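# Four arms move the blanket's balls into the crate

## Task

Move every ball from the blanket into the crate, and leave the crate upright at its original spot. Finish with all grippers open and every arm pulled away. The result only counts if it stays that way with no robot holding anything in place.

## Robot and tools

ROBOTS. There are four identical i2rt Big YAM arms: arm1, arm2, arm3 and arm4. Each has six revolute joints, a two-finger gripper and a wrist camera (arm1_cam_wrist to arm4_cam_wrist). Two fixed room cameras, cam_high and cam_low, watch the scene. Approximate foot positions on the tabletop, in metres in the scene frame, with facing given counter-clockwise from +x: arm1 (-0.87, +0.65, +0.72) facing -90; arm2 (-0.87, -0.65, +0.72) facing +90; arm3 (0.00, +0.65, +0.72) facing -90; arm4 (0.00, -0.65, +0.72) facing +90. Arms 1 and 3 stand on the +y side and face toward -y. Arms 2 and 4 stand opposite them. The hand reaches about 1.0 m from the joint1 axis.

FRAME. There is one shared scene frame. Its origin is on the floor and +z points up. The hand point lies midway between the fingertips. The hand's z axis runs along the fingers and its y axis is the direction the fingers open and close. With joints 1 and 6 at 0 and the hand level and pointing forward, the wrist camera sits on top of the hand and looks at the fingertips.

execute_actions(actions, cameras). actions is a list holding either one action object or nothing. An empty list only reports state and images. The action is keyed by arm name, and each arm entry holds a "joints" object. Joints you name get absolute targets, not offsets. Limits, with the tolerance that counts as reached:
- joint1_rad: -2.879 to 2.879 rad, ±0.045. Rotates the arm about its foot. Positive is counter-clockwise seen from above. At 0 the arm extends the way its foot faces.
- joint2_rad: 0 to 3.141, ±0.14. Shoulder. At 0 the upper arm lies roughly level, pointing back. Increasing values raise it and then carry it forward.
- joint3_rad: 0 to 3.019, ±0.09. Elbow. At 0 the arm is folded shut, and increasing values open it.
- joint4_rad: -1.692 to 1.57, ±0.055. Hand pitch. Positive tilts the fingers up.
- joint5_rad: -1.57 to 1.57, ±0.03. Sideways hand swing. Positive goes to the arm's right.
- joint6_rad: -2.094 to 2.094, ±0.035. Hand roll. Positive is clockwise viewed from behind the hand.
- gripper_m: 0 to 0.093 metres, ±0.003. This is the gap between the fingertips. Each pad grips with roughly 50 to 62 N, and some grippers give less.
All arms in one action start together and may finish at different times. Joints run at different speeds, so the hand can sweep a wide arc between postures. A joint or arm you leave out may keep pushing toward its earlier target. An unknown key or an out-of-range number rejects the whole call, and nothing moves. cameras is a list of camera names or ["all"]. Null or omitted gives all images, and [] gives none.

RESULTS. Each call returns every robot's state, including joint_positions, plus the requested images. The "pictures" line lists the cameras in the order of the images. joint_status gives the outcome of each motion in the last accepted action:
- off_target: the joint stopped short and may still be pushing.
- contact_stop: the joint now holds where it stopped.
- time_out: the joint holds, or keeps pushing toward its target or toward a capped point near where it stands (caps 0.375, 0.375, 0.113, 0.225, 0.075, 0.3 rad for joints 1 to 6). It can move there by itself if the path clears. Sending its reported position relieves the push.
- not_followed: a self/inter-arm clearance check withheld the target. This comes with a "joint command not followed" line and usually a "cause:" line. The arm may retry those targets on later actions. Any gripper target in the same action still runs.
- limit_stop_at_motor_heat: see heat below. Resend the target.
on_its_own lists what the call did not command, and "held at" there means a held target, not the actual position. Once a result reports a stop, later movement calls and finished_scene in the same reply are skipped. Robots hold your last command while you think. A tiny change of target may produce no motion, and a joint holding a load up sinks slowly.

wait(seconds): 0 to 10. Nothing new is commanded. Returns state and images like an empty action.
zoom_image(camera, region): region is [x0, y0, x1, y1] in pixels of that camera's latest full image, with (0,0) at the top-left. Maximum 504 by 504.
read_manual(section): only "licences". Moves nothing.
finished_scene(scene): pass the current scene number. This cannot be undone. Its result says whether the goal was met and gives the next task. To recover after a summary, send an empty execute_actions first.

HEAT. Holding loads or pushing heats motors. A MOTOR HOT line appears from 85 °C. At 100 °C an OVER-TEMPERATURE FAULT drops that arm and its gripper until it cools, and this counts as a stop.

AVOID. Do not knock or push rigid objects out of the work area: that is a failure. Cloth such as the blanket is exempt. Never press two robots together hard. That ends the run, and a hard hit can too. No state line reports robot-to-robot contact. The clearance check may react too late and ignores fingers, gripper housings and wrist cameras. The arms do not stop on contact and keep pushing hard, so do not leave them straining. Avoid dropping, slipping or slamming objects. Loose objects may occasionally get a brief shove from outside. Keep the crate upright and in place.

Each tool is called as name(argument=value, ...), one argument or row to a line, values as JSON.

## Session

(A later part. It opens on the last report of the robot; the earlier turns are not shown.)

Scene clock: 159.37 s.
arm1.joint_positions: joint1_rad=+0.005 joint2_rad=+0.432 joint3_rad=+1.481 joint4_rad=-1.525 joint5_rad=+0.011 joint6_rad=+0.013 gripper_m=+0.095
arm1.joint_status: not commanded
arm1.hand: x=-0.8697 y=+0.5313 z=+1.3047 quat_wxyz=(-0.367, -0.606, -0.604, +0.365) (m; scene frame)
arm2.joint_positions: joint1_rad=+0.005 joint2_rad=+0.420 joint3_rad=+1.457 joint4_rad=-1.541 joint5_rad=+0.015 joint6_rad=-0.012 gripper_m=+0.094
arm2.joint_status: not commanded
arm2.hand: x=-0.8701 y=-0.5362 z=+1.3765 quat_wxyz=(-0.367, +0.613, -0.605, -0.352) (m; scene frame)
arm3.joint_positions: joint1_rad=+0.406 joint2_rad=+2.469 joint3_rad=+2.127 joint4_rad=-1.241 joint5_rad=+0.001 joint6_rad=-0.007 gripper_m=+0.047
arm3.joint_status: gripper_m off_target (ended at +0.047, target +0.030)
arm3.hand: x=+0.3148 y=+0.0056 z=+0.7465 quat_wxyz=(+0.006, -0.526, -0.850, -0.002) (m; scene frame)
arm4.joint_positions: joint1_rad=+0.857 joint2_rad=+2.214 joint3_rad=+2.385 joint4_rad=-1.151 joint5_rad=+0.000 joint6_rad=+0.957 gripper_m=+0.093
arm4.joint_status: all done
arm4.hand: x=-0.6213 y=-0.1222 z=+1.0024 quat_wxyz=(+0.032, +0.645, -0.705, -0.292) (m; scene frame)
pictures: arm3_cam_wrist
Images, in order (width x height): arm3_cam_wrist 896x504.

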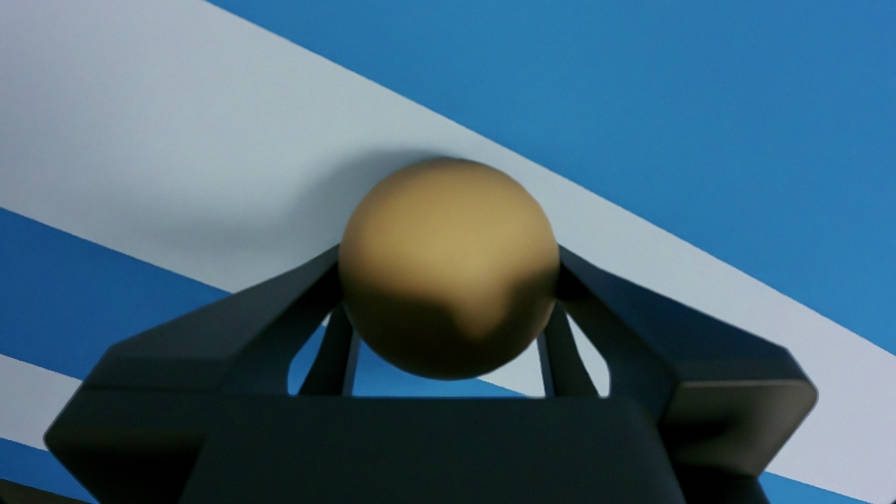

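execute_actions(
  actions=[
    {"arm3":{"joints":{"joint2_rad":1.3}},"arm4":{"joints":{"joint1_rad":0.365,"joint2_rad":1.6,"joint6_rad":1.2}}},
  ],
  cameras=[],
)

execute_actions(
  actions=[
    {"arm3":{"joints":{"joint1_rad":-0.883,"joint3_rad":2.19,"joint4_rad":-0.87}},"arm4":{"joints":{"joint2_rad":2.06,"joint3_rad":1.81,"joint4_rad":-1.303}}},
  ],
  cameras=["arm4_cam_wrist"],
)

Scene clock: 166.37 s.
arm1.joint_positions: joint1_rad=+0.005 joint2_rad=+0.432 joint3_rad=+1.481 joint4_rad=-1.525 joint5_rad=+0.011 joint6_rad=+0.013 gripper_m=+0.095
arm1.joint_status: not commanded
arm1.hand: x=-0.8697 y=+0.5313 z=+1.3047 quat_wxyz=(-0.367, -0.606, -0.604, +0.365) (m; scene frame)
arm2.joint_positions: joint1_rad=+0.005 joint2_rad=+0.420 joint3_rad=+1.457 joint4_rad=-1.541 joint5_rad=+0.015 joint6_rad=-0.012 gripper_m=+0.094
arm2.joint_status: not commanded
arm2.hand: x=-0.8701 y=-0.5362 z=+1.3765 quat_wxyz=(-0.367, +0.613, -0.605, -0.352) (m; scene frame)
arm3.joint_positions: joint1_rad=+0.406 joint2_rad=+1.308 joint3_rad=+2.125 joint4_rad=-1.233 joint5_rad=+0.001 joint6_rad=-0.007 gripper_m=+0.047
arm3.joint_status: all done
arm3.hand: x=+0.2092 y=+0.2234 z=+1.4999 quat_wxyz=(-0.462, -0.441, -0.712, +0.291) (m; scene frame)
arm4.joint_positions: joint1_rad=+0.371 joint2_rad=+1.616 joint3_rad=+2.417 joint4_rad=-1.151 joint5_rad=+0.001 joint6_rad=+1.191 gripper_m=+0.093
arm4.joint_status: all done
arm4.hand: x=-0.2234 y=-0.0963 z=+1.4454 quat_wxyz=(-0.003, +0.303, -0.758, -0.577) (m; scene frame)
pictures: none
No camera images: the call's "cameras" was empty. Leave "cameras" out to get every camera's image.

Scene clock: 168.43 s.
arm1.joint_positions: joint1_rad=+0.005 joint2_rad=+0.432 joint3_rad=+1.481 joint4_rad=-1.525 joint5_rad=+0.011 joint6_rad=+0.013 gripper_m=+0.095
arm1.joint_status: not commanded
arm1.hand: x=-0.8697 y=+0.5313 z=+1.3047 quat_wxyz=(-0.367, -0.606, -0.604, +0.365) (m; scene frame)
arm2.joint_positions: joint1_rad=+0.005 joint2_rad=+0.420 joint3_rad=+1.457 joint4_rad=-1.541 joint5_rad=+0.015 joint6_rad=-0.012 gripper_m=+0.094
arm2.joint_status: not commanded
arm2.hand: x=-0.8701 y=-0.5362 z=+1.3765 quat_wxyz=(-0.367, +0.613, -0.605, -0.352) (m; scene frame)
arm3.joint_positions: joint1_rad=-0.884 joint2_rad=+1.310 joint3_rad=+2.137 joint4_rad=-0.892 joint5_rad=+0.001 joint6_rad=-0.006 gripper_m=+0.047
arm3.joint_status: all done
arm3.hand: x=-0.3657 y=+0.3193 z=+1.5864 quat_wxyz=(-0.244, -0.680, -0.264, +0.639) (m; scene frame)
arm4.joint_positions: joint1_rad=+0.369 joint2_rad=+2.054 joint3_rad=+1.781 joint4_rad=-1.297 joint5_rad=-0.004 joint6_rad=+1.193 gripper_m=+0.093
arm4.joint_status: all done
arm4.hand: x=-0.2304 y=-0.0690 z=+0.8356 quat_wxyz=(-0.001, +0.368, -0.930, -0.005) (m; scene frame)
pictures: arm4_cam_wrist
Images, in order (width x height): arm4_cam_wrist 896x504.

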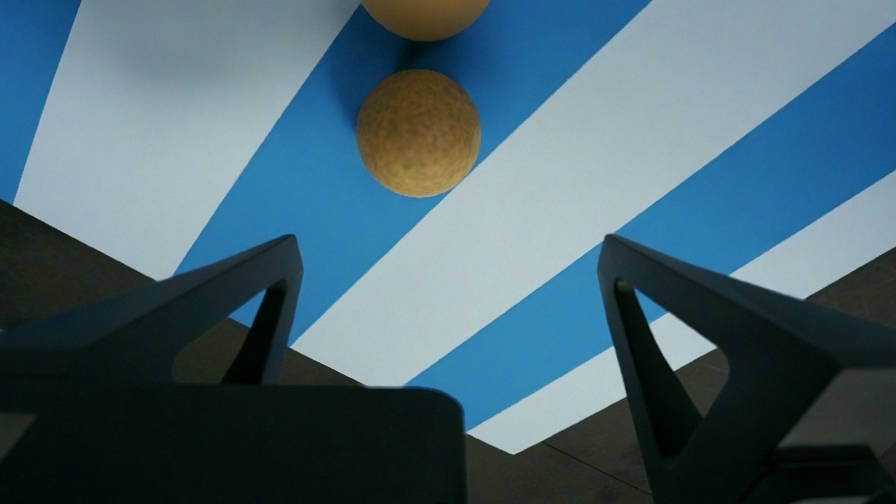

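execute_actions(
  actions=[
    {"arm3":{"joints":{"joint2_rad":2.2,"joint3_rad":2.19}},"arm4":{"joints":{"joint2_rad":2.155,"joint3_rad":1.706,"joint4_rad":-1.12}}},
  ],
  cameras=["arm4_cam_wrist"],
)

execute_actions(
  actions=[
    {"arm3":{"joints":{"gripper_m":0.093}},"arm4":{"joints":{"gripper_m":0.03}}},
  ],
  cameras=["arm4_cam_wrist"],
)

execute_actions(
  actions=[
    {"arm3":{"joints":{"joint2_rad":1.3}},"arm4":{"joints":{"joint2_rad":1.5,"joint3_rad":2.42,"joint4_rad":-1.15}}},
  ],
  cameras=["cam_high"],
)

Scene clock: 174.60 s.
arm1.joint_positions: joint1_rad=+0.005 joint2_rad=+0.432 joint3_rad=+1.481 joint4_rad=-1.525 joint5_rad=+0.011 joint6_rad=+0.013 gripper_m=+0.095
arm1.joint_status: not commanded
arm1.hand: x=-0.8697 y=+0.5313 z=+1.3047 quat_wxyz=(-0.367, -0.606, -0.604, +0.365) (m; scene frame)
arm2.joint_positions: joint1_rad=+0.005 joint2_rad=+0.420 joint3_rad=+1.457 joint4_rad=-1.541 joint5_rad=+0.015 joint6_rad=-0.012 gripper_m=+0.094
arm2.joint_status: not commanded
arm2.hand: x=-0.8701 y=-0.5362 z=+1.3765 quat_wxyz=(-0.367, +0.613, -0.605, -0.352) (m; scene frame)
arm3.joint_positions: joint1_rad=-0.877 joint2_rad=+2.198 joint3_rad=+2.154 joint4_rad=-0.871 joint5_rad=+0.003 joint6_rad=-0.008 gripper_m=+0.046
arm3.joint_status: all done
arm3.hand: x=-0.6122 y=+0.0890 z=+0.9934 quat_wxyz=(-0.114, -0.881, -0.347, +0.302) (m; scene frame)
arm4.joint_positions: joint1_rad=+0.369 joint2_rad=+2.150 joint3_rad=+1.709 joint4_rad=-1.129 joint5_rad=-0.004 joint6_rad=+1.193 gripper_m=+0.093
arm4.joint_status: all done
arm4.hand: x=-0.2325 y=-0.0627 z=+0.7519 quat_wxyz=(+0.000, +0.368, -0.930, -0.005) (m; scene frame)
pictures: arm4_cam_wrist
Images, in order (width x height): arm4_cam_wrist 896x504.

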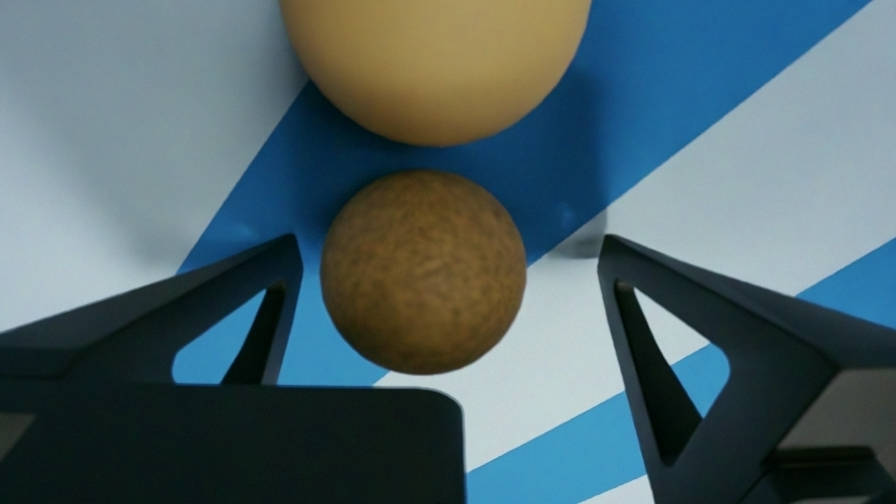

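Scene clock: 175.23 s.
arm1.joint_positions: joint1_rad=+0.005 joint2_rad=+0.432 joint3_rad=+1.481 joint4_rad=-1.525 joint5_rad=+0.011 joint6_rad=+0.013 gripper_m=+0.095
arm1.joint_status: not commanded
arm1.hand: x=-0.8697 y=+0.5313 z=+1.3047 quat_wxyz=(-0.367, -0.606, -0.604, +0.365) (m; scene frame)
arm2.joint_positions: joint1_rad=+0.005 joint2_rad=+0.420 joint3_rad=+1.457 joint4_rad=-1.541 joint5_rad=+0.015 joint6_rad=-0.012 gripper_m=+0.094
arm2.joint_status: not commanded
arm2.hand: x=-0.8701 y=-0.5362 z=+1.3765 quat_wxyz=(-0.367, +0.613, -0.605, -0.352) (m; scene frame)
arm3.joint_positions: joint1_rad=-0.877 joint2_rad=+2.198 joint3_rad=+2.154 joint4_rad=-0.871 joint5_rad=+0.003 joint6_rad=-0.008 gripper_m=+0.093
arm3.joint_status: all done
arm3.hand: x=-0.6122 y=+0.0890 z=+0.9934 quat_wxyz=(-0.114, -0.881, -0.347, +0.302) (m; scene frame)
arm4.joint_positions: joint1_rad=+0.369 joint2_rad=+2.150 joint3_rad=+1.709 joint4_rad=-1.129 joint5_rad=-0.004 joint6_rad=+1.193 gripper_m=+0.047
arm4.joint_status: gripper_m off_target (ended at +0.047, target +0.030)
arm4.hand: x=-0.2324 y=-0.0627 z=+0.7519 quat_wxyz=(-0.001, +0.368, -0.930, -0.005) (m; scene frame)
pictures: arm4_cam_wrist
Images, in order (width x height): arm4_cam_wrist 896x504.

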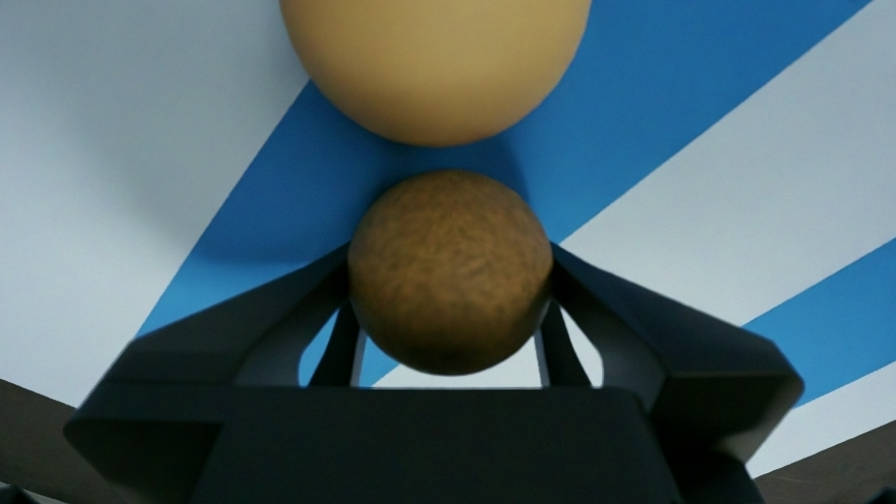

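Scene clock: 177.53 s.
arm1.joint_positions: joint1_rad=+0.005 joint2_rad=+0.432 joint3_rad=+1.481 joint4_rad=-1.525 joint5_rad=+0.011 joint6_rad=+0.013 gripper_m=+0.095
arm1.joint_status: not commanded
arm1.hand: x=-0.8697 y=+0.5313 z=+1.3047 quat_wxyz=(-0.367, -0.606, -0.604, +0.365) (m; scene frame)
arm2.joint_positions: joint1_rad=+0.005 joint2_rad=+0.420 joint3_rad=+1.457 joint4_rad=-1.541 joint5_rad=+0.015 joint6_rad=-0.012 gripper_m=+0.094
arm2.joint_status: not commanded
arm2.hand: x=-0.8701 y=-0.5362 z=+1.3765 quat_wxyz=(-0.367, +0.613, -0.605, -0.352) (m; scene frame)
arm3.joint_positions: joint1_rad=-0.877 joint2_rad=+1.297 joint3_rad=+2.173 joint4_rad=-0.871 joint5_rad=+0.003 joint6_rad=-0.008 gripper_m=+0.093
arm3.joint_status: all done
arm3.hand: x=-0.3503 y=+0.3295 z=+1.6150 quat_wxyz=(-0.254, -0.657, -0.258, +0.662) (m; scene frame)
arm4.joint_positions: joint1_rad=+0.369 joint2_rad=+1.511 joint3_rad=+2.402 joint4_rad=-1.148 joint5_rad=-0.004 joint6_rad=+1.193 gripper_m=+0.047
arm4.joint_status: all done
arm4.hand: x=-0.2015 y=-0.1516 z=+1.4966 quat_wxyz=(-0.001, +0.293, -0.732, -0.615) (m; scene frame)
pictures: cam_high
Images, in order (width x height): cam_high 896x504.

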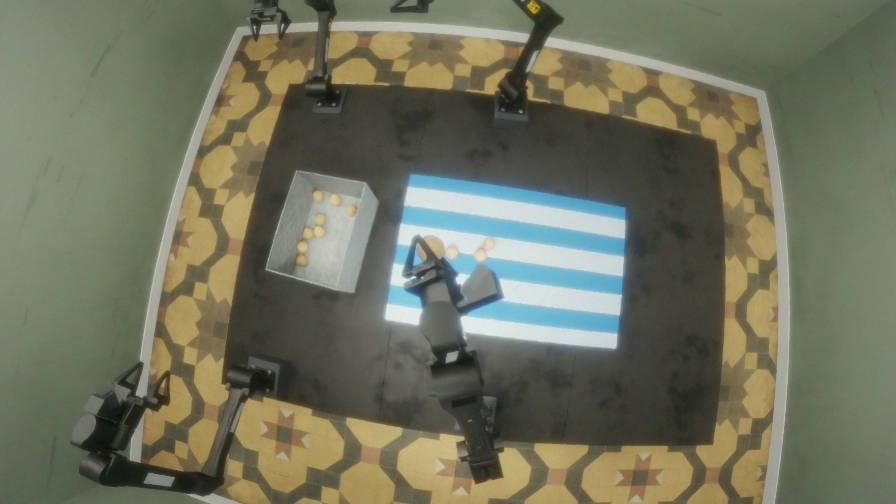

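execute_actions(
  actions=[
    {"arm3":{"joints":{"joint1_rad":-0.092,"joint2_rad":2.09,"joint3_rad":1.7,"joint4_rad":-1.152}},"arm4":{"joints":{"joint1_rad":0.863,"joint2_rad":2.2,"joint6_rad":0.5}}},
  ],
  cameras=["arm3_cam_wrist"],
)

Scene clock: 182.47 s.
arm1.joint_positions: joint1_rad=+0.005 joint2_rad=+0.432 joint3_rad=+1.481 joint4_rad=-1.525 joint5_rad=+0.011 joint6_rad=+0.013 gripper_m=+0.095
arm1.joint_status: not commanded
arm1.hand: x=-0.8697 y=+0.5313 z=+1.3047 quat_wxyz=(-0.367, -0.606, -0.604, +0.365) (m; scene frame)
arm2.joint_positions: joint1_rad=+0.005 joint2_rad=+0.420 joint3_rad=+1.457 joint4_rad=-1.541 joint5_rad=+0.015 joint6_rad=-0.012 gripper_m=+0.094
arm2.joint_status: not commanded
arm2.hand: x=-0.8701 y=-0.5362 z=+1.3765 quat_wxyz=(-0.367, +0.613, -0.605, -0.352) (m; scene frame)
arm3.joint_positions: joint1_rad=-0.098 joint2_rad=+2.082 joint3_rad=+1.665 joint4_rad=-1.146 joint5_rad=-0.001 joint6_rad=-0.006 gripper_m=+0.093
arm3.joint_status: all done
arm3.hand: x=-0.0301 y=+0.0333 z=+0.8344 quat_wxyz=(-0.003, -0.722, -0.692, +0.003) (m; scene frame)
arm4.joint_positions: joint1_rad=+0.857 joint2_rad=+2.215 joint3_rad=+2.385 joint4_rad=-1.151 joint5_rad=+0.000 joint6_rad=+0.509 gripper_m=+0.047
arm4.joint_status: all done
arm4.hand: x=-0.6214 y=-0.1223 z=+1.0021 quat_wxyz=(-0.033, +0.785, -0.545, -0.292) (m; scene frame)
pictures: arm3_cam_wrist
Images, in order (width x height): arm3_cam_wrist 896x504.

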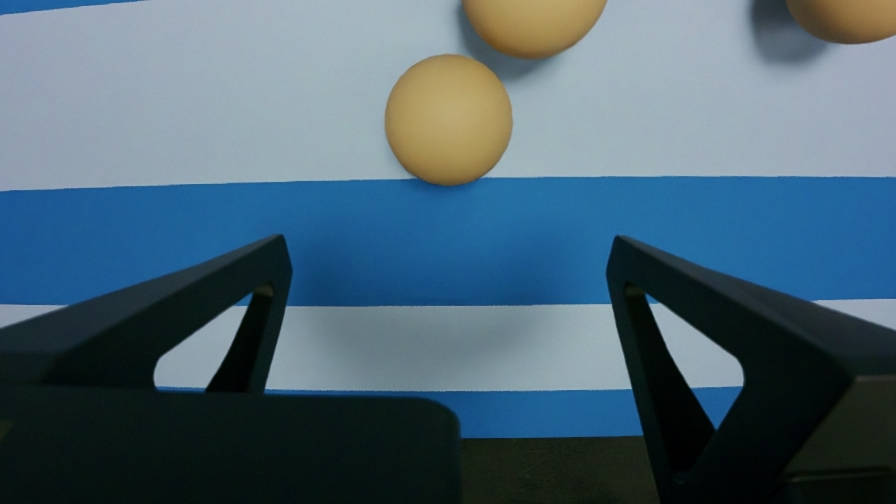

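execute_actions(
  actions=[
    {"arm3":{"joints":{"joint2_rad":2.21,"joint3_rad":1.685,"joint4_rad":-1.01,"joint6_rad":0.5}},"arm4":{"joints":{"gripper_m":0.093}}},
  ],
  cameras=["arm3_cam_wrist"],
)

execute_actions(
  actions=[
    {"arm3":{"joints":{"gripper_m":0.03}},"arm4":{"joints":{"joint2_rad":1.3,"joint6_rad":0}}},
  ],
  cameras=["arm3_cam_wrist"],
)

execute_actions(
  actions=[
    {"arm3":{"joints":{"joint2_rad":1.3,"joint3_rad":2.19,"joint4_rad":-0.87,"joint6_rad":0}},"arm4":{"joints":{"joint1_rad":0.293}}},
  ],
  cameras=[],
)

Scene clock: 188.63 s.
arm1.joint_positions: joint1_rad=+0.005 joint2_rad=+0.432 joint3_rad=+1.481 joint4_rad=-1.525 joint5_rad=+0.011 joint6_rad=+0.013 gripper_m=+0.095
arm1.joint_status: not commanded
arm1.hand: x=-0.8697 y=+0.5313 z=+1.3047 quat_wxyz=(-0.367, -0.606, -0.604, +0.365) (m; scene frame)
arm2.joint_positions: joint1_rad=+0.005 joint2_rad=+0.420 joint3_rad=+1.457 joint4_rad=-1.541 joint5_rad=+0.015 joint6_rad=-0.012 gripper_m=+0.094
arm2.joint_status: not commanded
arm2.hand: x=-0.8701 y=-0.5362 z=+1.3765 quat_wxyz=(-0.367, +0.613, -0.605, -0.352) (m; scene frame)
arm3.joint_positions: joint1_rad=-0.098 joint2_rad=+2.228 joint3_rad=+1.665 joint4_rad=-1.021 joint5_rad=-0.001 joint6_rad=+0.491 gripper_m=+0.093
arm3.joint_status: all done
arm3.hand: x=-0.0307 y=+0.0241 z=+0.7462 quat_wxyz=(+0.005, -0.870, -0.493, -0.004) (m; scene frame)
arm4.joint_positions: joint1_rad=+0.857 joint2_rad=+2.215 joint3_rad=+2.385 joint4_rad=-1.151 joint5_rad=+0.000 joint6_rad=+0.509 gripper_m=+0.093
arm4.joint_status: all done
arm4.hand: x=-0.6214 y=-0.1223 z=+1.0021 quat_wxyz=(-0.033, +0.786, -0.545, -0.292) (m; scene frame)
pictures: arm3_cam_wrist
Images, in order (width x height): arm3_cam_wrist 896x504.

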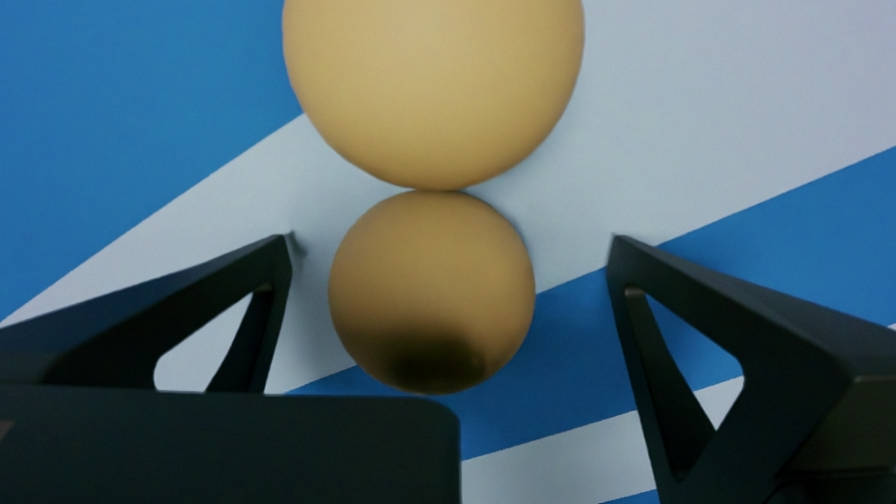

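Scene clock: 190.97 s.
arm1.joint_positions: joint1_rad=+0.005 joint2_rad=+0.432 joint3_rad=+1.481 joint4_rad=-1.525 joint5_rad=+0.011 joint6_rad=+0.013 gripper_m=+0.095
arm1.joint_status: not commanded
arm1.hand: x=-0.8697 y=+0.5313 z=+1.3047 quat_wxyz=(-0.367, -0.606, -0.604, +0.365) (m; scene frame)
arm2.joint_positions: joint1_rad=+0.005 joint2_rad=+0.420 joint3_rad=+1.457 joint4_rad=-1.541 joint5_rad=+0.015 joint6_rad=-0.012 gripper_m=+0.094
arm2.joint_status: not commanded
arm2.hand: x=-0.8701 y=-0.5362 z=+1.3765 quat_wxyz=(-0.367, +0.613, -0.605, -0.352) (m; scene frame)
arm3.joint_positions: joint1_rad=-0.098 joint2_rad=+2.228 joint3_rad=+1.665 joint4_rad=-1.021 joint5_rad=-0.001 joint6_rad=+0.492 gripper_m=+0.046
arm3.joint_status: gripper_m off_target (ended at +0.046, target +0.030)
arm3.hand: x=-0.0307 y=+0.0241 z=+0.7462 quat_wxyz=(+0.006, -0.870, -0.493, -0.003) (m; scene frame)
arm4.joint_positions: joint1_rad=+0.857 joint2_rad=+1.308 joint3_rad=+2.409 joint4_rad=-1.151 joint5_rad=+0.000 joint6_rad=+0.009 gripper_m=+0.093
arm4.joint_status: all done
arm4.hand: x=-0.3109 y=-0.3943 z=+1.5887 quat_wxyz=(-0.239, +0.678, -0.250, -0.649) (m; scene frame)
pictures: arm3_cam_wrist
Images, in order (width x height): arm3_cam_wrist 896x504.

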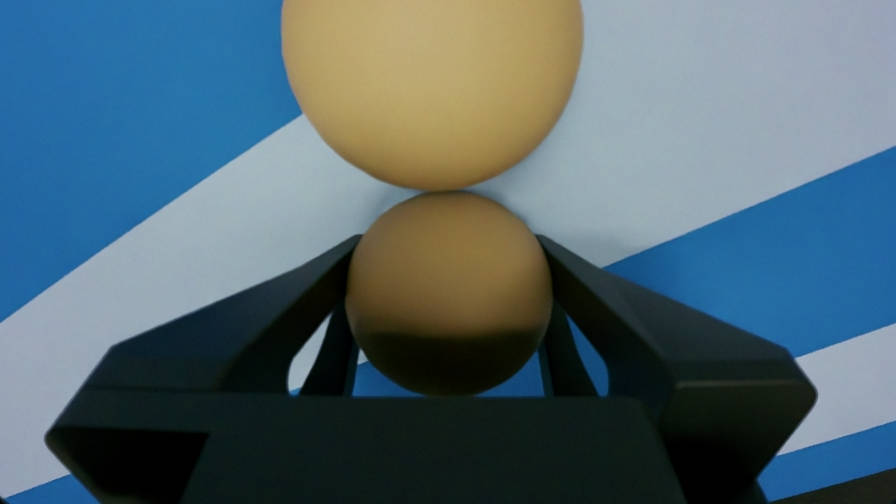

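Scene clock: 193.53 s.
arm1.joint_positions: joint1_rad=+0.005 joint2_rad=+0.432 joint3_rad=+1.481 joint4_rad=-1.525 joint5_rad=+0.011 joint6_rad=+0.013 gripper_m=+0.095
arm1.joint_status: not commanded
arm1.hand: x=-0.8697 y=+0.5313 z=+1.3047 quat_wxyz=(-0.367, -0.606, -0.604, +0.365) (m; scene frame)
arm2.joint_positions: joint1_rad=+0.005 joint2_rad=+0.420 joint3_rad=+1.457 joint4_rad=-1.541 joint5_rad=+0.015 joint6_rad=-0.012 gripper_m=+0.094
arm2.joint_status: not commanded
arm2.hand: x=-0.8701 y=-0.5362 z=+1.3765 quat_wxyz=(-0.367, +0.613, -0.605, -0.352) (m; scene frame)
arm3.joint_positions: joint1_rad=-0.098 joint2_rad=+1.295 joint3_rad=+2.164 joint4_rad=-0.869 joint5_rad=-0.001 joint6_rad=+0.008 gripper_m=+0.046
arm3.joint_status: all done
arm3.hand: x=-0.0226 y=+0.1746 z=+1.6121 quat_wxyz=(-0.490, -0.513, -0.486, +0.510) (m; scene frame)
arm4.joint_positions: joint1_rad=+0.295 joint2_rad=+1.308 joint3_rad=+2.409 joint4_rad=-1.151 joint5_rad=+0.000 joint6_rad=+0.009 gripper_m=+0.093
arm4.joint_status: all done
arm4.hand: x=-0.1224 y=-0.2701 z=+1.5903 quat_wxyz=(-0.409, +0.580, -0.428, -0.559) (m; scene frame)
pictures: none
No camera images: the call's "cameras" was empty. Leave "cameras" out to get every camera's image.

execute_actions(
  actions=[
    {"arm3":{"joints":{"joint1_rad":-0.883}},"arm4":{"joints":{"joint2_rad":2.145,"joint3_rad":1.955,"joint4_rad":-1.36}}},
  ],
  cameras=["arm4_cam_wrist","cam_high"],
)

Scene clock: 199.53 s.
arm1.joint_positions: joint1_rad=+0.005 joint2_rad=+0.432 joint3_rad=+1.481 joint4_rad=-1.525 joint5_rad=+0.011 joint6_rad=+0.013 gripper_m=+0.095
arm1.joint_status: not commanded
arm1.hand: x=-0.8697 y=+0.5313 z=+1.3047 quat_wxyz=(-0.367, -0.606, -0.604, +0.365) (m; scene frame)
arm2.joint_positions: joint1_rad=+0.005 joint2_rad=+0.420 joint3_rad=+1.457 joint4_rad=-1.541 joint5_rad=+0.015 joint6_rad=-0.012 gripper_m=+0.094
arm2.joint_status: not commanded
arm2.hand: x=-0.8701 y=-0.5362 z=+1.3765 quat_wxyz=(-0.367, +0.613, -0.605, -0.352) (m; scene frame)
arm3.joint_positions: joint1_rad=-0.883 joint2_rad=+1.306 joint3_rad=+2.164 joint4_rad=-0.869 joint5_rad=-0.001 joint6_rad=+0.007 gripper_m=+0.046
arm3.joint_status: all done
arm3.hand: x=-0.3577 y=+0.3255 z=+1.6073 quat_wxyz=(-0.256, -0.664, -0.254, +0.655) (m; scene frame)
arm4.joint_positions: joint1_rad=+0.295 joint2_rad=+2.156 joint3_rad=+1.915 joint4_rad=-1.354 joint5_rad=+0.000 joint6_rad=+0.009 gripper_m=+0.093
arm4.joint_status: all done
arm4.hand: x=-0.1946 y=-0.0277 z=+0.8226 quat_wxyz=(+0.002, +0.803, -0.596, +0.007) (m; scene frame)
pictures: arm4_cam_wrist, cam_high
Images, in order (width x height): arm4_cam_wrist 896x504, cam_high 896x504.

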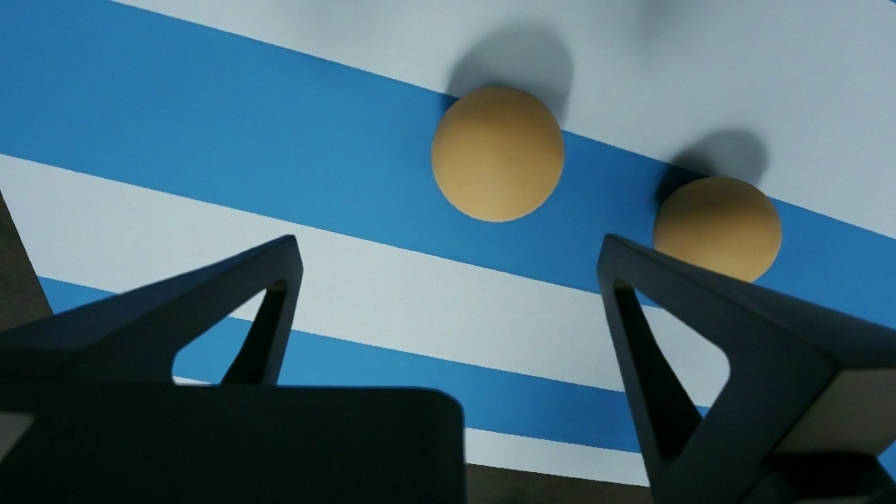

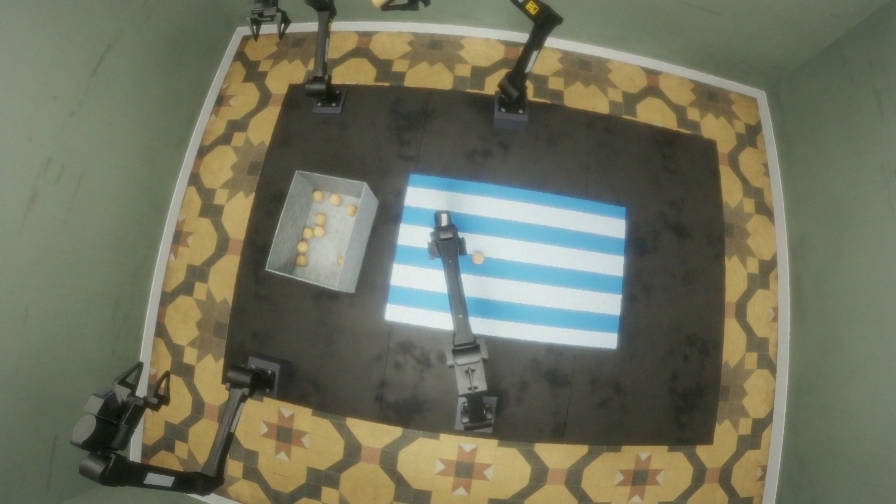

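execute_actions(
  actions=[
    {"arm3":{"joints":{"joint2_rad":2.2,"joint3_rad":2.19}},"arm4":{"joints":{"joint1_rad":0.266,"joint2_rad":2.205,"joint3_rad":1.796,"joint4_rad":-1.155,"joint6_rad":-0.5}}},
  ],
  cameras=["arm4_cam_wrist"],
)

execute_actions(
  actions=[
    {"arm3":{"joints":{"gripper_m":0.093}},"arm4":{"joints":{"gripper_m":0.03}}},
  ],
  cameras=["arm4_cam_wrist"],
)

execute_actions(
  actions=[
    {"arm3":{"joints":{"joint2_rad":1.3}},"arm4":{"joints":{"joint2_rad":1.5,"joint3_rad":2.42,"joint4_rad":-1.15}}},
  ],
  cameras=["cam_high"],
)

Scene clock: 205.83 s.
arm1.joint_positions: joint1_rad=+0.005 joint2_rad=+0.432 joint3_rad=+1.481 joint4_rad=-1.525 joint5_rad=+0.011 joint6_rad=+0.013 gripper_m=+0.095
arm1.joint_status: not commanded
arm1.hand: x=-0.8697 y=+0.5313 z=+1.3047 quat_wxyz=(-0.367, -0.606, -0.604, +0.365) (m; scene frame)
arm2.joint_positions: joint1_rad=+0.005 joint2_rad=+0.420 joint3_rad=+1.457 joint4_rad=-1.541 joint5_rad=+0.015 joint6_rad=-0.012 gripper_m=+0.094
arm2.joint_status: not commanded
arm2.hand: x=-0.8701 y=-0.5362 z=+1.3765 quat_wxyz=(-0.367, +0.613, -0.605, -0.352) (m; scene frame)
arm3.joint_positions: joint1_rad=-0.877 joint2_rad=+2.197 joint3_rad=+2.153 joint4_rad=-0.871 joint5_rad=+0.003 joint6_rad=-0.004 gripper_m=+0.046
arm3.joint_status: all done
arm3.hand: x=-0.6121 y=+0.0892 z=+0.9936 quat_wxyz=(-0.115, -0.881, -0.345, +0.302) (m; scene frame)
arm4.joint_positions: joint1_rad=+0.265 joint2_rad=+2.194 joint3_rad=+1.801 joint4_rad=-1.165 joint5_rad=+0.000 joint6_rad=-0.491 gripper_m=+0.093
arm4.joint_status: all done
arm4.hand: x=-0.1759 y=-0.0206 z=+0.7566 quat_wxyz=(-0.010, +0.920, -0.393, -0.005) (m; scene frame)
pictures: arm4_cam_wrist
Images, in order (width x height): arm4_cam_wrist 896x504.

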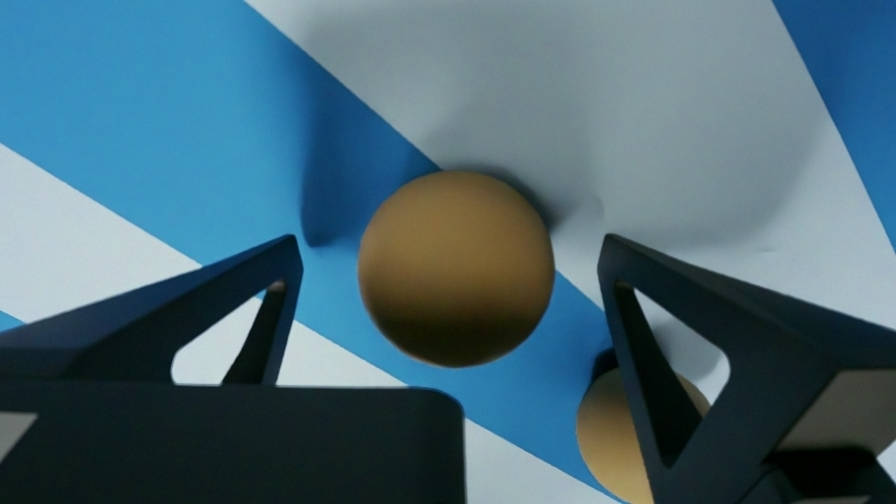

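Scene clock: 206.47 s.
arm1.joint_positions: joint1_rad=+0.005 joint2_rad=+0.432 joint3_rad=+1.481 joint4_rad=-1.525 joint5_rad=+0.011 joint6_rad=+0.013 gripper_m=+0.095
arm1.joint_status: not commanded
arm1.hand: x=-0.8697 y=+0.5313 z=+1.3047 quat_wxyz=(-0.367, -0.606, -0.604, +0.365) (m; scene frame)
arm2.joint_positions: joint1_rad=+0.005 joint2_rad=+0.420 joint3_rad=+1.457 joint4_rad=-1.541 joint5_rad=+0.015 joint6_rad=-0.012 gripper_m=+0.094
arm2.joint_status: not commanded
arm2.hand: x=-0.8701 y=-0.5362 z=+1.3765 quat_wxyz=(-0.367, +0.613, -0.605, -0.352) (m; scene frame)
arm3.joint_positions: joint1_rad=-0.877 joint2_rad=+2.197 joint3_rad=+2.153 joint4_rad=-0.871 joint5_rad=+0.003 joint6_rad=-0.004 gripper_m=+0.093
arm3.joint_status: all done
arm3.hand: x=-0.6121 y=+0.0892 z=+0.9936 quat_wxyz=(-0.115, -0.881, -0.345, +0.302) (m; scene frame)
arm4.joint_positions: joint1_rad=+0.265 joint2_rad=+2.194 joint3_rad=+1.801 joint4_rad=-1.165 joint5_rad=-0.001 joint6_rad=-0.491 gripper_m=+0.047
arm4.joint_status: gripper_m off_target (ended at +0.047, target +0.030)
arm4.hand: x=-0.1759 y=-0.0206 z=+0.7566 quat_wxyz=(-0.010, +0.920, -0.392, -0.005) (m; scene frame)
pictures: arm4_cam_wrist
Images, in order (width x height): arm4_cam_wrist 896x504.

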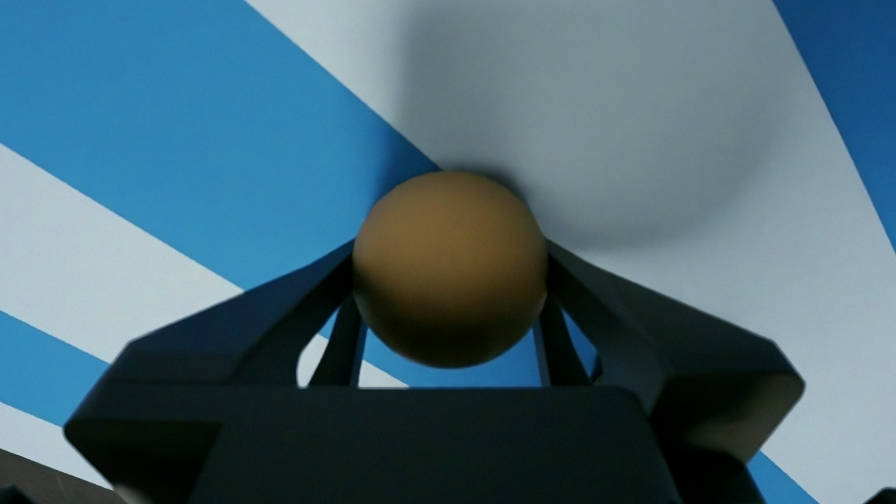

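Scene clock: 208.80 s.
arm1.joint_positions: joint1_rad=+0.005 joint2_rad=+0.432 joint3_rad=+1.481 joint4_rad=-1.525 joint5_rad=+0.011 joint6_rad=+0.013 gripper_m=+0.095
arm1.joint_status: not commanded
arm1.hand: x=-0.8697 y=+0.5313 z=+1.3047 quat_wxyz=(-0.367, -0.606, -0.604, +0.365) (m; scene frame)
arm2.joint_positions: joint1_rad=+0.005 joint2_rad=+0.420 joint3_rad=+1.457 joint4_rad=-1.541 joint5_rad=+0.015 joint6_rad=-0.012 gripper_m=+0.094
arm2.joint_status: not commanded
arm2.hand: x=-0.8701 y=-0.5362 z=+1.3765 quat_wxyz=(-0.367, +0.613, -0.605, -0.352) (m; scene frame)
arm3.joint_positions: joint1_rad=-0.877 joint2_rad=+1.297 joint3_rad=+2.172 joint4_rad=-0.871 joint5_rad=+0.003 joint6_rad=-0.004 gripper_m=+0.093
arm3.joint_status: all done
arm3.hand: x=-0.3502 y=+0.3296 z=+1.6151 quat_wxyz=(-0.255, -0.657, -0.256, +0.662) (m; scene frame)
arm4.joint_positions: joint1_rad=+0.265 joint2_rad=+1.508 joint3_rad=+2.399 joint4_rad=-1.149 joint5_rad=-0.001 joint6_rad=-0.492 gripper_m=+0.047
arm4.joint_status: all done
arm4.hand: x=-0.1474 y=-0.1343 z=+1.4965 quat_wxyz=(-0.480, +0.726, -0.308, -0.383) (m; scene frame)
pictures: cam_high
Images, in order (width x height): cam_high 896x504.

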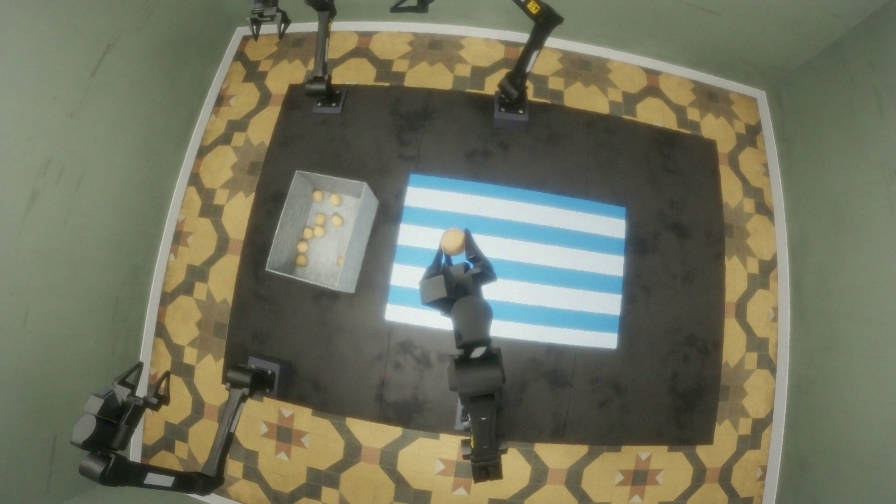

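execute_actions(
  actions=[
    {"arm3":{"joints":{"joint1_rad":-0.152,"joint2_rad":2.27,"joint3_rad":2.015,"joint4_rad":-1.287}},"arm4":{"joints":{"joint1_rad":0.863,"joint2_rad":2.2,"joint6_rad":0}}},
  ],
  cameras=["arm3_cam_wrist"],
)

Scene clock: 215.27 s.
arm1.joint_positions: joint1_rad=+0.005 joint2_rad=+0.432 joint3_rad=+1.481 joint4_rad=-1.525 joint5_rad=+0.011 joint6_rad=+0.013 gripper_m=+0.095
arm1.joint_status: not commanded
arm1.hand: x=-0.8697 y=+0.5313 z=+1.3047 quat_wxyz=(-0.367, -0.606, -0.604, +0.365) (m; scene frame)
arm2.joint_positions: joint1_rad=+0.005 joint2_rad=+0.420 joint3_rad=+1.457 joint4_rad=-1.541 joint5_rad=+0.015 joint6_rad=-0.012 gripper_m=+0.094
arm2.joint_status: not commanded
arm2.hand: x=-0.8701 y=-0.5362 z=+1.3765 quat_wxyz=(-0.367, +0.613, -0.605, -0.352) (m; scene frame)
arm3.joint_positions: joint1_rad=-0.157 joint2_rad=+2.280 joint3_rad=+1.984 joint4_rad=-1.280 joint5_rad=-0.001 joint6_rad=-0.004 gripper_m=+0.093
arm3.joint_status: all done
arm3.hand: x=-0.0735 y=-0.0301 z=+0.8237 quat_wxyz=(+0.001, -0.743, -0.670, -0.002) (m; scene frame)
arm4.joint_positions: joint1_rad=+0.858 joint2_rad=+2.214 joint3_rad=+2.384 joint4_rad=-1.151 joint5_rad=+0.000 joint6_rad=-0.009 gripper_m=+0.047
arm4.joint_status: all done
arm4.hand: x=-0.6218 y=-0.1231 z=+1.0021 quat_wxyz=(-0.107, +0.899, -0.325, -0.274) (m; scene frame)
pictures: arm3_cam_wrist
Images, in order (width x height): arm3_cam_wrist 896x504.

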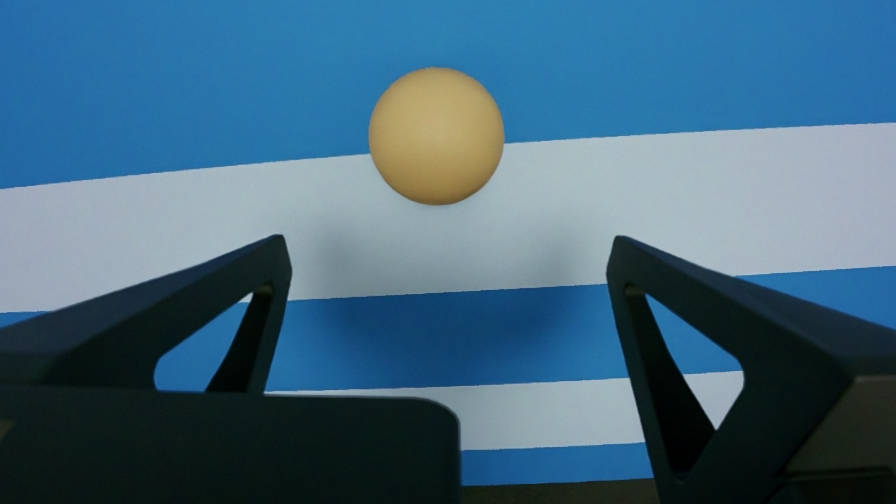

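execute_actions(
  actions=[
    {"arm3":{"joints":{"joint1_rad":-0.145,"joint2_rad":2.35,"joint3_rad":1.945,"joint4_rad":-1.14}},"arm4":{"joints":{"gripper_m":0.093}}},
  ],
  cameras=["arm3_cam_wrist"],
)

execute_actions(
  actions=[
    {"arm3":{"joints":{"gripper_m":0.03}},"arm4":{"joints":{"joint2_rad":1.7}}},
  ],
  cameras=[],
)

execute_actions(
  actions=[
    {"arm3":{"joints":{"joint1_rad":-0.5,"joint2_rad":1.6,"joint3_rad":2.19,"joint4_rad":-0.87}},"arm4":{"joints":{"joint2_rad":0.9}}},
  ],
  cameras=[],
)

execute_actions(
  actions=[
    {"arm3":{"joints":{"joint1_rad":-0.883,"joint2_rad":2.2}}},
  ],
  cameras=["arm3_cam_wrist"],
)

execute_actions(
  actions=[
    {"arm3":{"joints":{"gripper_m":0.093}}},
  ],
  cameras=[],
)

execute_actions(
  actions=[
    {"arm3":{"joints":{"joint2_rad":1.3}}},
  ],
  cameras=["cam_high","arm1_cam_wrist"],
)

Scene clock: 222.87 s.
arm1.joint_positions: joint1_rad=+0.005 joint2_rad=+0.432 joint3_rad=+1.481 joint4_rad=-1.525 joint5_rad=+0.011 joint6_rad=+0.013 gripper_m=+0.095
arm1.joint_status: not commanded
arm1.hand: x=-0.8697 y=+0.5313 z=+1.3047 quat_wxyz=(-0.367, -0.606, -0.604, +0.365) (m; scene frame)
arm2.joint_positions: joint1_rad=+0.005 joint2_rad=+0.420 joint3_rad=+1.457 joint4_rad=-1.541 joint5_rad=+0.015 joint6_rad=-0.012 gripper_m=+0.094
arm2.joint_status: not commanded
arm2.hand: x=-0.8701 y=-0.5362 z=+1.3765 quat_wxyz=(-0.367, +0.613, -0.605, -0.352) (m; scene frame)
arm3.joint_positions: joint1_rad=-0.151 joint2_rad=+2.361 joint3_rad=+1.938 joint4_rad=-1.151 joint5_rad=-0.001 joint6_rad=-0.004 gripper_m=+0.093
arm3.joint_status: all done
arm3.hand: x=-0.0702 y=-0.0326 z=+0.7534 quat_wxyz=(+0.001, -0.741, -0.672, -0.001) (m; scene frame)
arm4.joint_positions: joint1_rad=+0.858 joint2_rad=+2.214 joint3_rad=+2.384 joint4_rad=-1.151 joint5_rad=+0.000 joint6_rad=-0.009 gripper_m=+0.093
arm4.joint_status: all done
arm4.hand: x=-0.6218 y=-0.1231 z=+1.0021 quat_wxyz=(-0.107, +0.899, -0.325, -0.274) (m; scene frame)
pictures: arm3_cam_wrist
Images, in order (width x height): arm3_cam_wrist 896x504.

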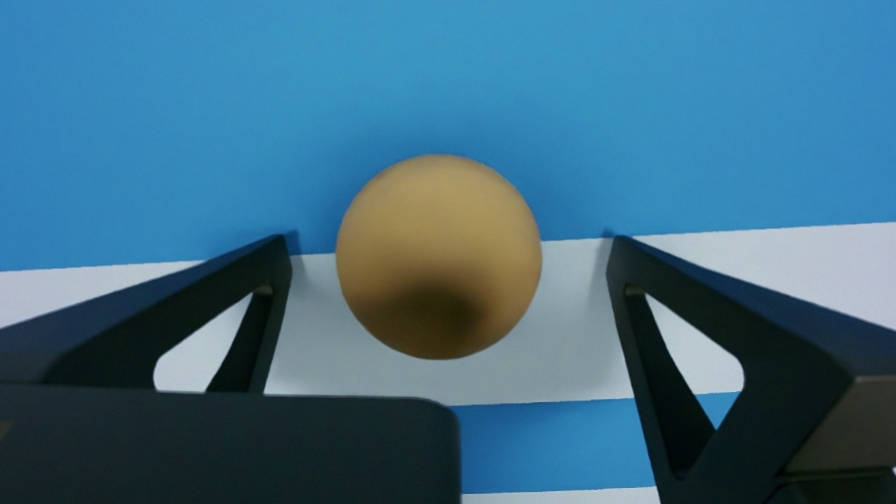

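Scene clock: 224.70 s.
arm1.joint_positions: joint1_rad=+0.005 joint2_rad=+0.432 joint3_rad=+1.481 joint4_rad=-1.525 joint5_rad=+0.011 joint6_rad=+0.013 gripper_m=+0.095
arm1.joint_status: not commanded
arm1.hand: x=-0.8697 y=+0.5313 z=+1.3047 quat_wxyz=(-0.367, -0.606, -0.604, +0.365) (m; scene frame)
arm2.joint_positions: joint1_rad=+0.005 joint2_rad=+0.420 joint3_rad=+1.457 joint4_rad=-1.541 joint5_rad=+0.015 joint6_rad=-0.012 gripper_m=+0.094
arm2.joint_status: not commanded
arm2.hand: x=-0.8701 y=-0.5362 z=+1.3765 quat_wxyz=(-0.367, +0.613, -0.605, -0.352) (m; scene frame)
arm3.joint_positions: joint1_rad=-0.151 joint2_rad=+2.361 joint3_rad=+1.938 joint4_rad=-1.151 joint5_rad=-0.001 joint6_rad=-0.004 gripper_m=+0.047
arm3.joint_status: gripper_m off_target (ended at +0.047, target +0.030)
arm3.hand: x=-0.0702 y=-0.0326 z=+0.7534 quat_wxyz=(+0.001, -0.741, -0.672, -0.001) (m; scene frame)
arm4.joint_positions: joint1_rad=+0.858 joint2_rad=+1.714 joint3_rad=+2.417 joint4_rad=-1.151 joint5_rad=+0.000 joint6_rad=-0.009 gripper_m=+0.093
arm4.joint_status: all done
arm4.hand: x=-0.5001 y=-0.2313 z=+1.3843 quat_wxyz=(-0.191, +0.795, -0.286, -0.500) (m; scene frame)
pictures: none
No camera images: the call's "cameras" was empty. Leave "cameras" out to get every camera's image.

Scene clock: 227.00 s.
arm1.joint_positions: joint1_rad=+0.005 joint2_rad=+0.432 joint3_rad=+1.481 joint4_rad=-1.525 joint5_rad=+0.011 joint6_rad=+0.013 gripper_m=+0.095
arm1.joint_status: not commanded
arm1.hand: x=-0.8697 y=+0.5313 z=+1.3047 quat_wxyz=(-0.367, -0.606, -0.604, +0.365) (m; scene frame)
arm2.joint_positions: joint1_rad=+0.005 joint2_rad=+0.420 joint3_rad=+1.457 joint4_rad=-1.541 joint5_rad=+0.015 joint6_rad=-0.012 gripper_m=+0.094
arm2.joint_status: not commanded
arm2.hand: x=-0.8701 y=-0.5362 z=+1.3765 quat_wxyz=(-0.367, +0.613, -0.605, -0.352) (m; scene frame)
arm3.joint_positions: joint1_rad=-0.496 joint2_rad=+1.604 joint3_rad=+2.169 joint4_rad=-0.870 joint5_rad=-0.001 joint6_rad=-0.003 gripper_m=+0.047
arm3.joint_status: all done
arm3.hand: x=-0.2845 y=+0.0555 z=+1.4444 quat_wxyz=(-0.315, -0.681, -0.431, +0.501) (m; scene frame)
arm4.joint_positions: joint1_rad=+0.858 joint2_rad=+0.906 joint3_rad=+2.412 joint4_rad=-1.149 joint5_rad=+0.000 joint6_rad=-0.009 gripper_m=+0.093
arm4.joint_status: all done
arm4.hand: x=-0.0750 y=-0.5969 z=+1.6821 quat_wxyz=(-0.290, +0.535, -0.190, -0.770) (m; scene frame)
pictures: none
No camera images: the call's "cameras" was empty. Leave "cameras" out to get every camera's image.

Scene clock: 228.77 s.
arm1.joint_positions: joint1_rad=+0.005 joint2_rad=+0.432 joint3_rad=+1.481 joint4_rad=-1.525 joint5_rad=+0.011 joint6_rad=+0.013 gripper_m=+0.095
arm1.joint_status: not commanded
arm1.hand: x=-0.8697 y=+0.5313 z=+1.3047 quat_wxyz=(-0.367, -0.606, -0.604, +0.365) (m; scene frame)
arm2.joint_positions: joint1_rad=+0.005 joint2_rad=+0.420 joint3_rad=+1.457 joint4_rad=-1.541 joint5_rad=+0.015 joint6_rad=-0.012 gripper_m=+0.094
arm2.joint_status: not commanded
arm2.hand: x=-0.8701 y=-0.5362 z=+1.3765 quat_wxyz=(-0.367, +0.613, -0.605, -0.352) (m; scene frame)
arm3.joint_positions: joint1_rad=-0.879 joint2_rad=+2.206 joint3_rad=+2.168 joint4_rad=-0.863 joint5_rad=-0.004 joint6_rad=-0.008 gripper_m=+0.047
arm3.joint_status: all done
arm3.hand: x=-0.6159 y=+0.0857 z=+0.9951 quat_wxyz=(-0.120, -0.878, -0.346, +0.307) (m; scene frame)
arm4.joint_positions: joint1_rad=+0.858 joint2_rad=+0.906 joint3_rad=+2.412 joint4_rad=-1.149 joint5_rad=+0.000 joint6_rad=-0.009 gripper_m=+0.093
arm4.joint_status: not commanded
arm4.hand: x=-0.0750 y=-0.5969 z=+1.6821 quat_wxyz=(-0.290, +0.535, -0.190, -0.770) (m; scene frame)
pictures: arm3_cam_wrist
Images, in order (width x height): arm3_cam_wrist 896x504.

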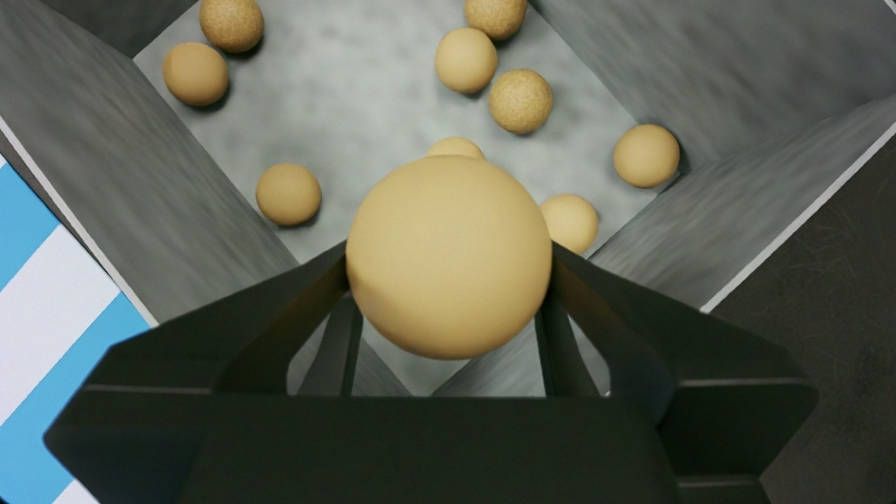

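Scene clock: 229.40 s.
arm1.joint_positions: joint1_rad=+0.005 joint2_rad=+0.432 joint3_rad=+1.481 joint4_rad=-1.525 joint5_rad=+0.011 joint6_rad=+0.013 gripper_m=+0.095
arm1.joint_status: not commanded
arm1.hand: x=-0.8697 y=+0.5313 z=+1.3047 quat_wxyz=(-0.367, -0.606, -0.604, +0.365) (m; scene frame)
arm2.joint_positions: joint1_rad=+0.005 joint2_rad=+0.420 joint3_rad=+1.457 joint4_rad=-1.541 joint5_rad=+0.015 joint6_rad=-0.012 gripper_m=+0.094
arm2.joint_status: not commanded
arm2.hand: x=-0.8701 y=-0.5362 z=+1.3765 quat_wxyz=(-0.367, +0.613, -0.605, -0.352) (m; scene frame)
arm3.joint_positions: joint1_rad=-0.879 joint2_rad=+2.206 joint3_rad=+2.168 joint4_rad=-0.863 joint5_rad=-0.004 joint6_rad=-0.008 gripper_m=+0.093
arm3.joint_status: all done
arm3.hand: x=-0.6159 y=+0.0857 z=+0.9951 quat_wxyz=(-0.120, -0.879, -0.346, +0.307) (m; scene frame)
arm4.joint_positions: joint1_rad=+0.858 joint2_rad=+0.906 joint3_rad=+2.412 joint4_rad=-1.149 joint5_rad=+0.000 joint6_rad=-0.009 gripper_m=+0.093
arm4.joint_status: not commanded
arm4.hand: x=-0.0750 y=-0.5969 z=+1.6821 quat_wxyz=(-0.290, +0.535, -0.190, -0.770) (m; scene frame)
pictures: none
No camera images: the call's "cameras" was empty. Leave "cameras" out to get every camera's image.

Scene clock: 231.70 s.
arm1.joint_positions: joint1_rad=+0.005 joint2_rad=+0.432 joint3_rad=+1.481 joint4_rad=-1.525 joint5_rad=+0.011 joint6_rad=+0.013 gripper_m=+0.095
arm1.joint_status: not commanded
arm1.hand: x=-0.8697 y=+0.5313 z=+1.3047 quat_wxyz=(-0.367, -0.606, -0.604, +0.365) (m; scene frame)
arm2.joint_positions: joint1_rad=+0.005 joint2_rad=+0.420 joint3_rad=+1.457 joint4_rad=-1.541 joint5_rad=+0.015 joint6_rad=-0.012 gripper_m=+0.094
arm2.joint_status: not commanded
arm2.hand: x=-0.8701 y=-0.5362 z=+1.3765 quat_wxyz=(-0.367, +0.613, -0.605, -0.352) (m; scene frame)
arm3.joint_positions: joint1_rad=-0.879 joint2_rad=+1.298 joint3_rad=+2.173 joint4_rad=-0.867 joint5_rad=-0.004 joint6_rad=-0.008 gripper_m=+0.093
arm3.joint_status: all done
arm3.hand: x=-0.3500 y=+0.3290 z=+1.6160 quat_wxyz=(-0.256, -0.654, -0.259, +0.663) (m; scene frame)
arm4.joint_positions: joint1_rad=+0.858 joint2_rad=+0.906 joint3_rad=+2.412 joint4_rad=-1.149 joint5_rad=+0.000 joint6_rad=-0.009 gripper_m=+0.093
arm4.joint_status: not commanded
arm4.hand: x=-0.0750 y=-0.5969 z=+1.6821 quat_wxyz=(-0.290, +0.535, -0.190, -0.770) (m; scene frame)
pictures: arm1_cam_wrist, cam_high
Images, in order (width x height): arm1_cam_wrist 896x504, cam_high 896x504.

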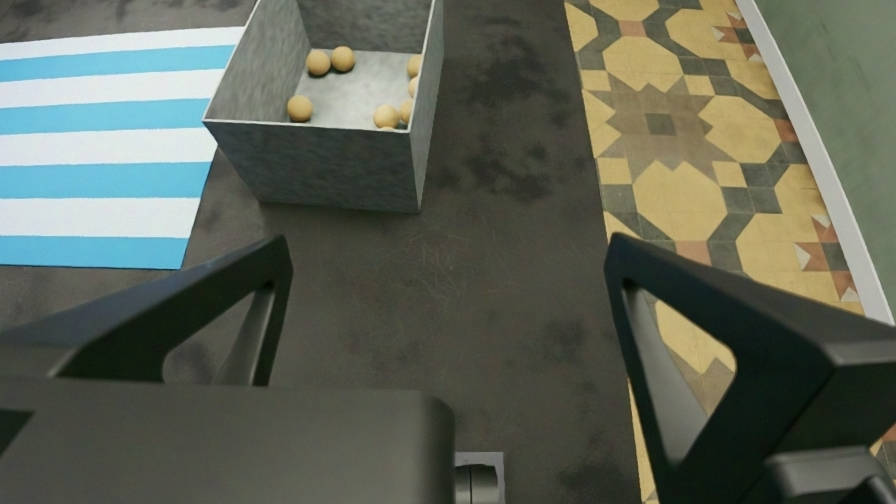

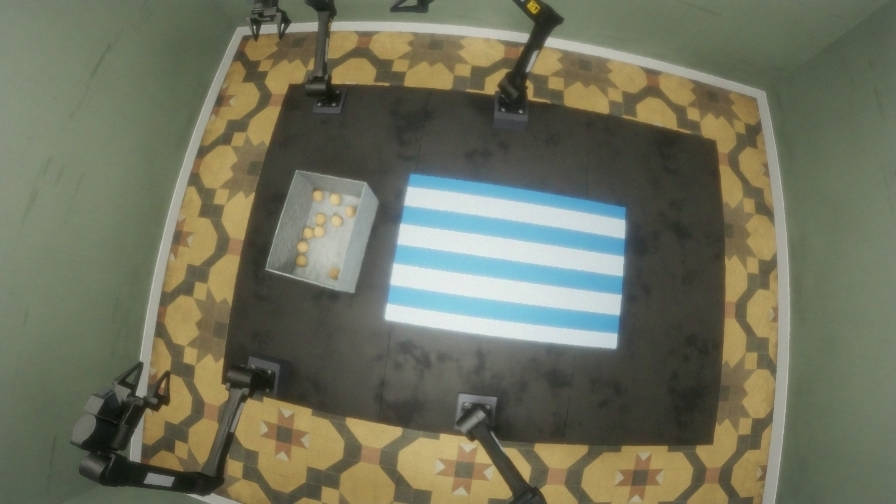

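finished_scene(
  scene=1,
)

The scene is finished: the task was done.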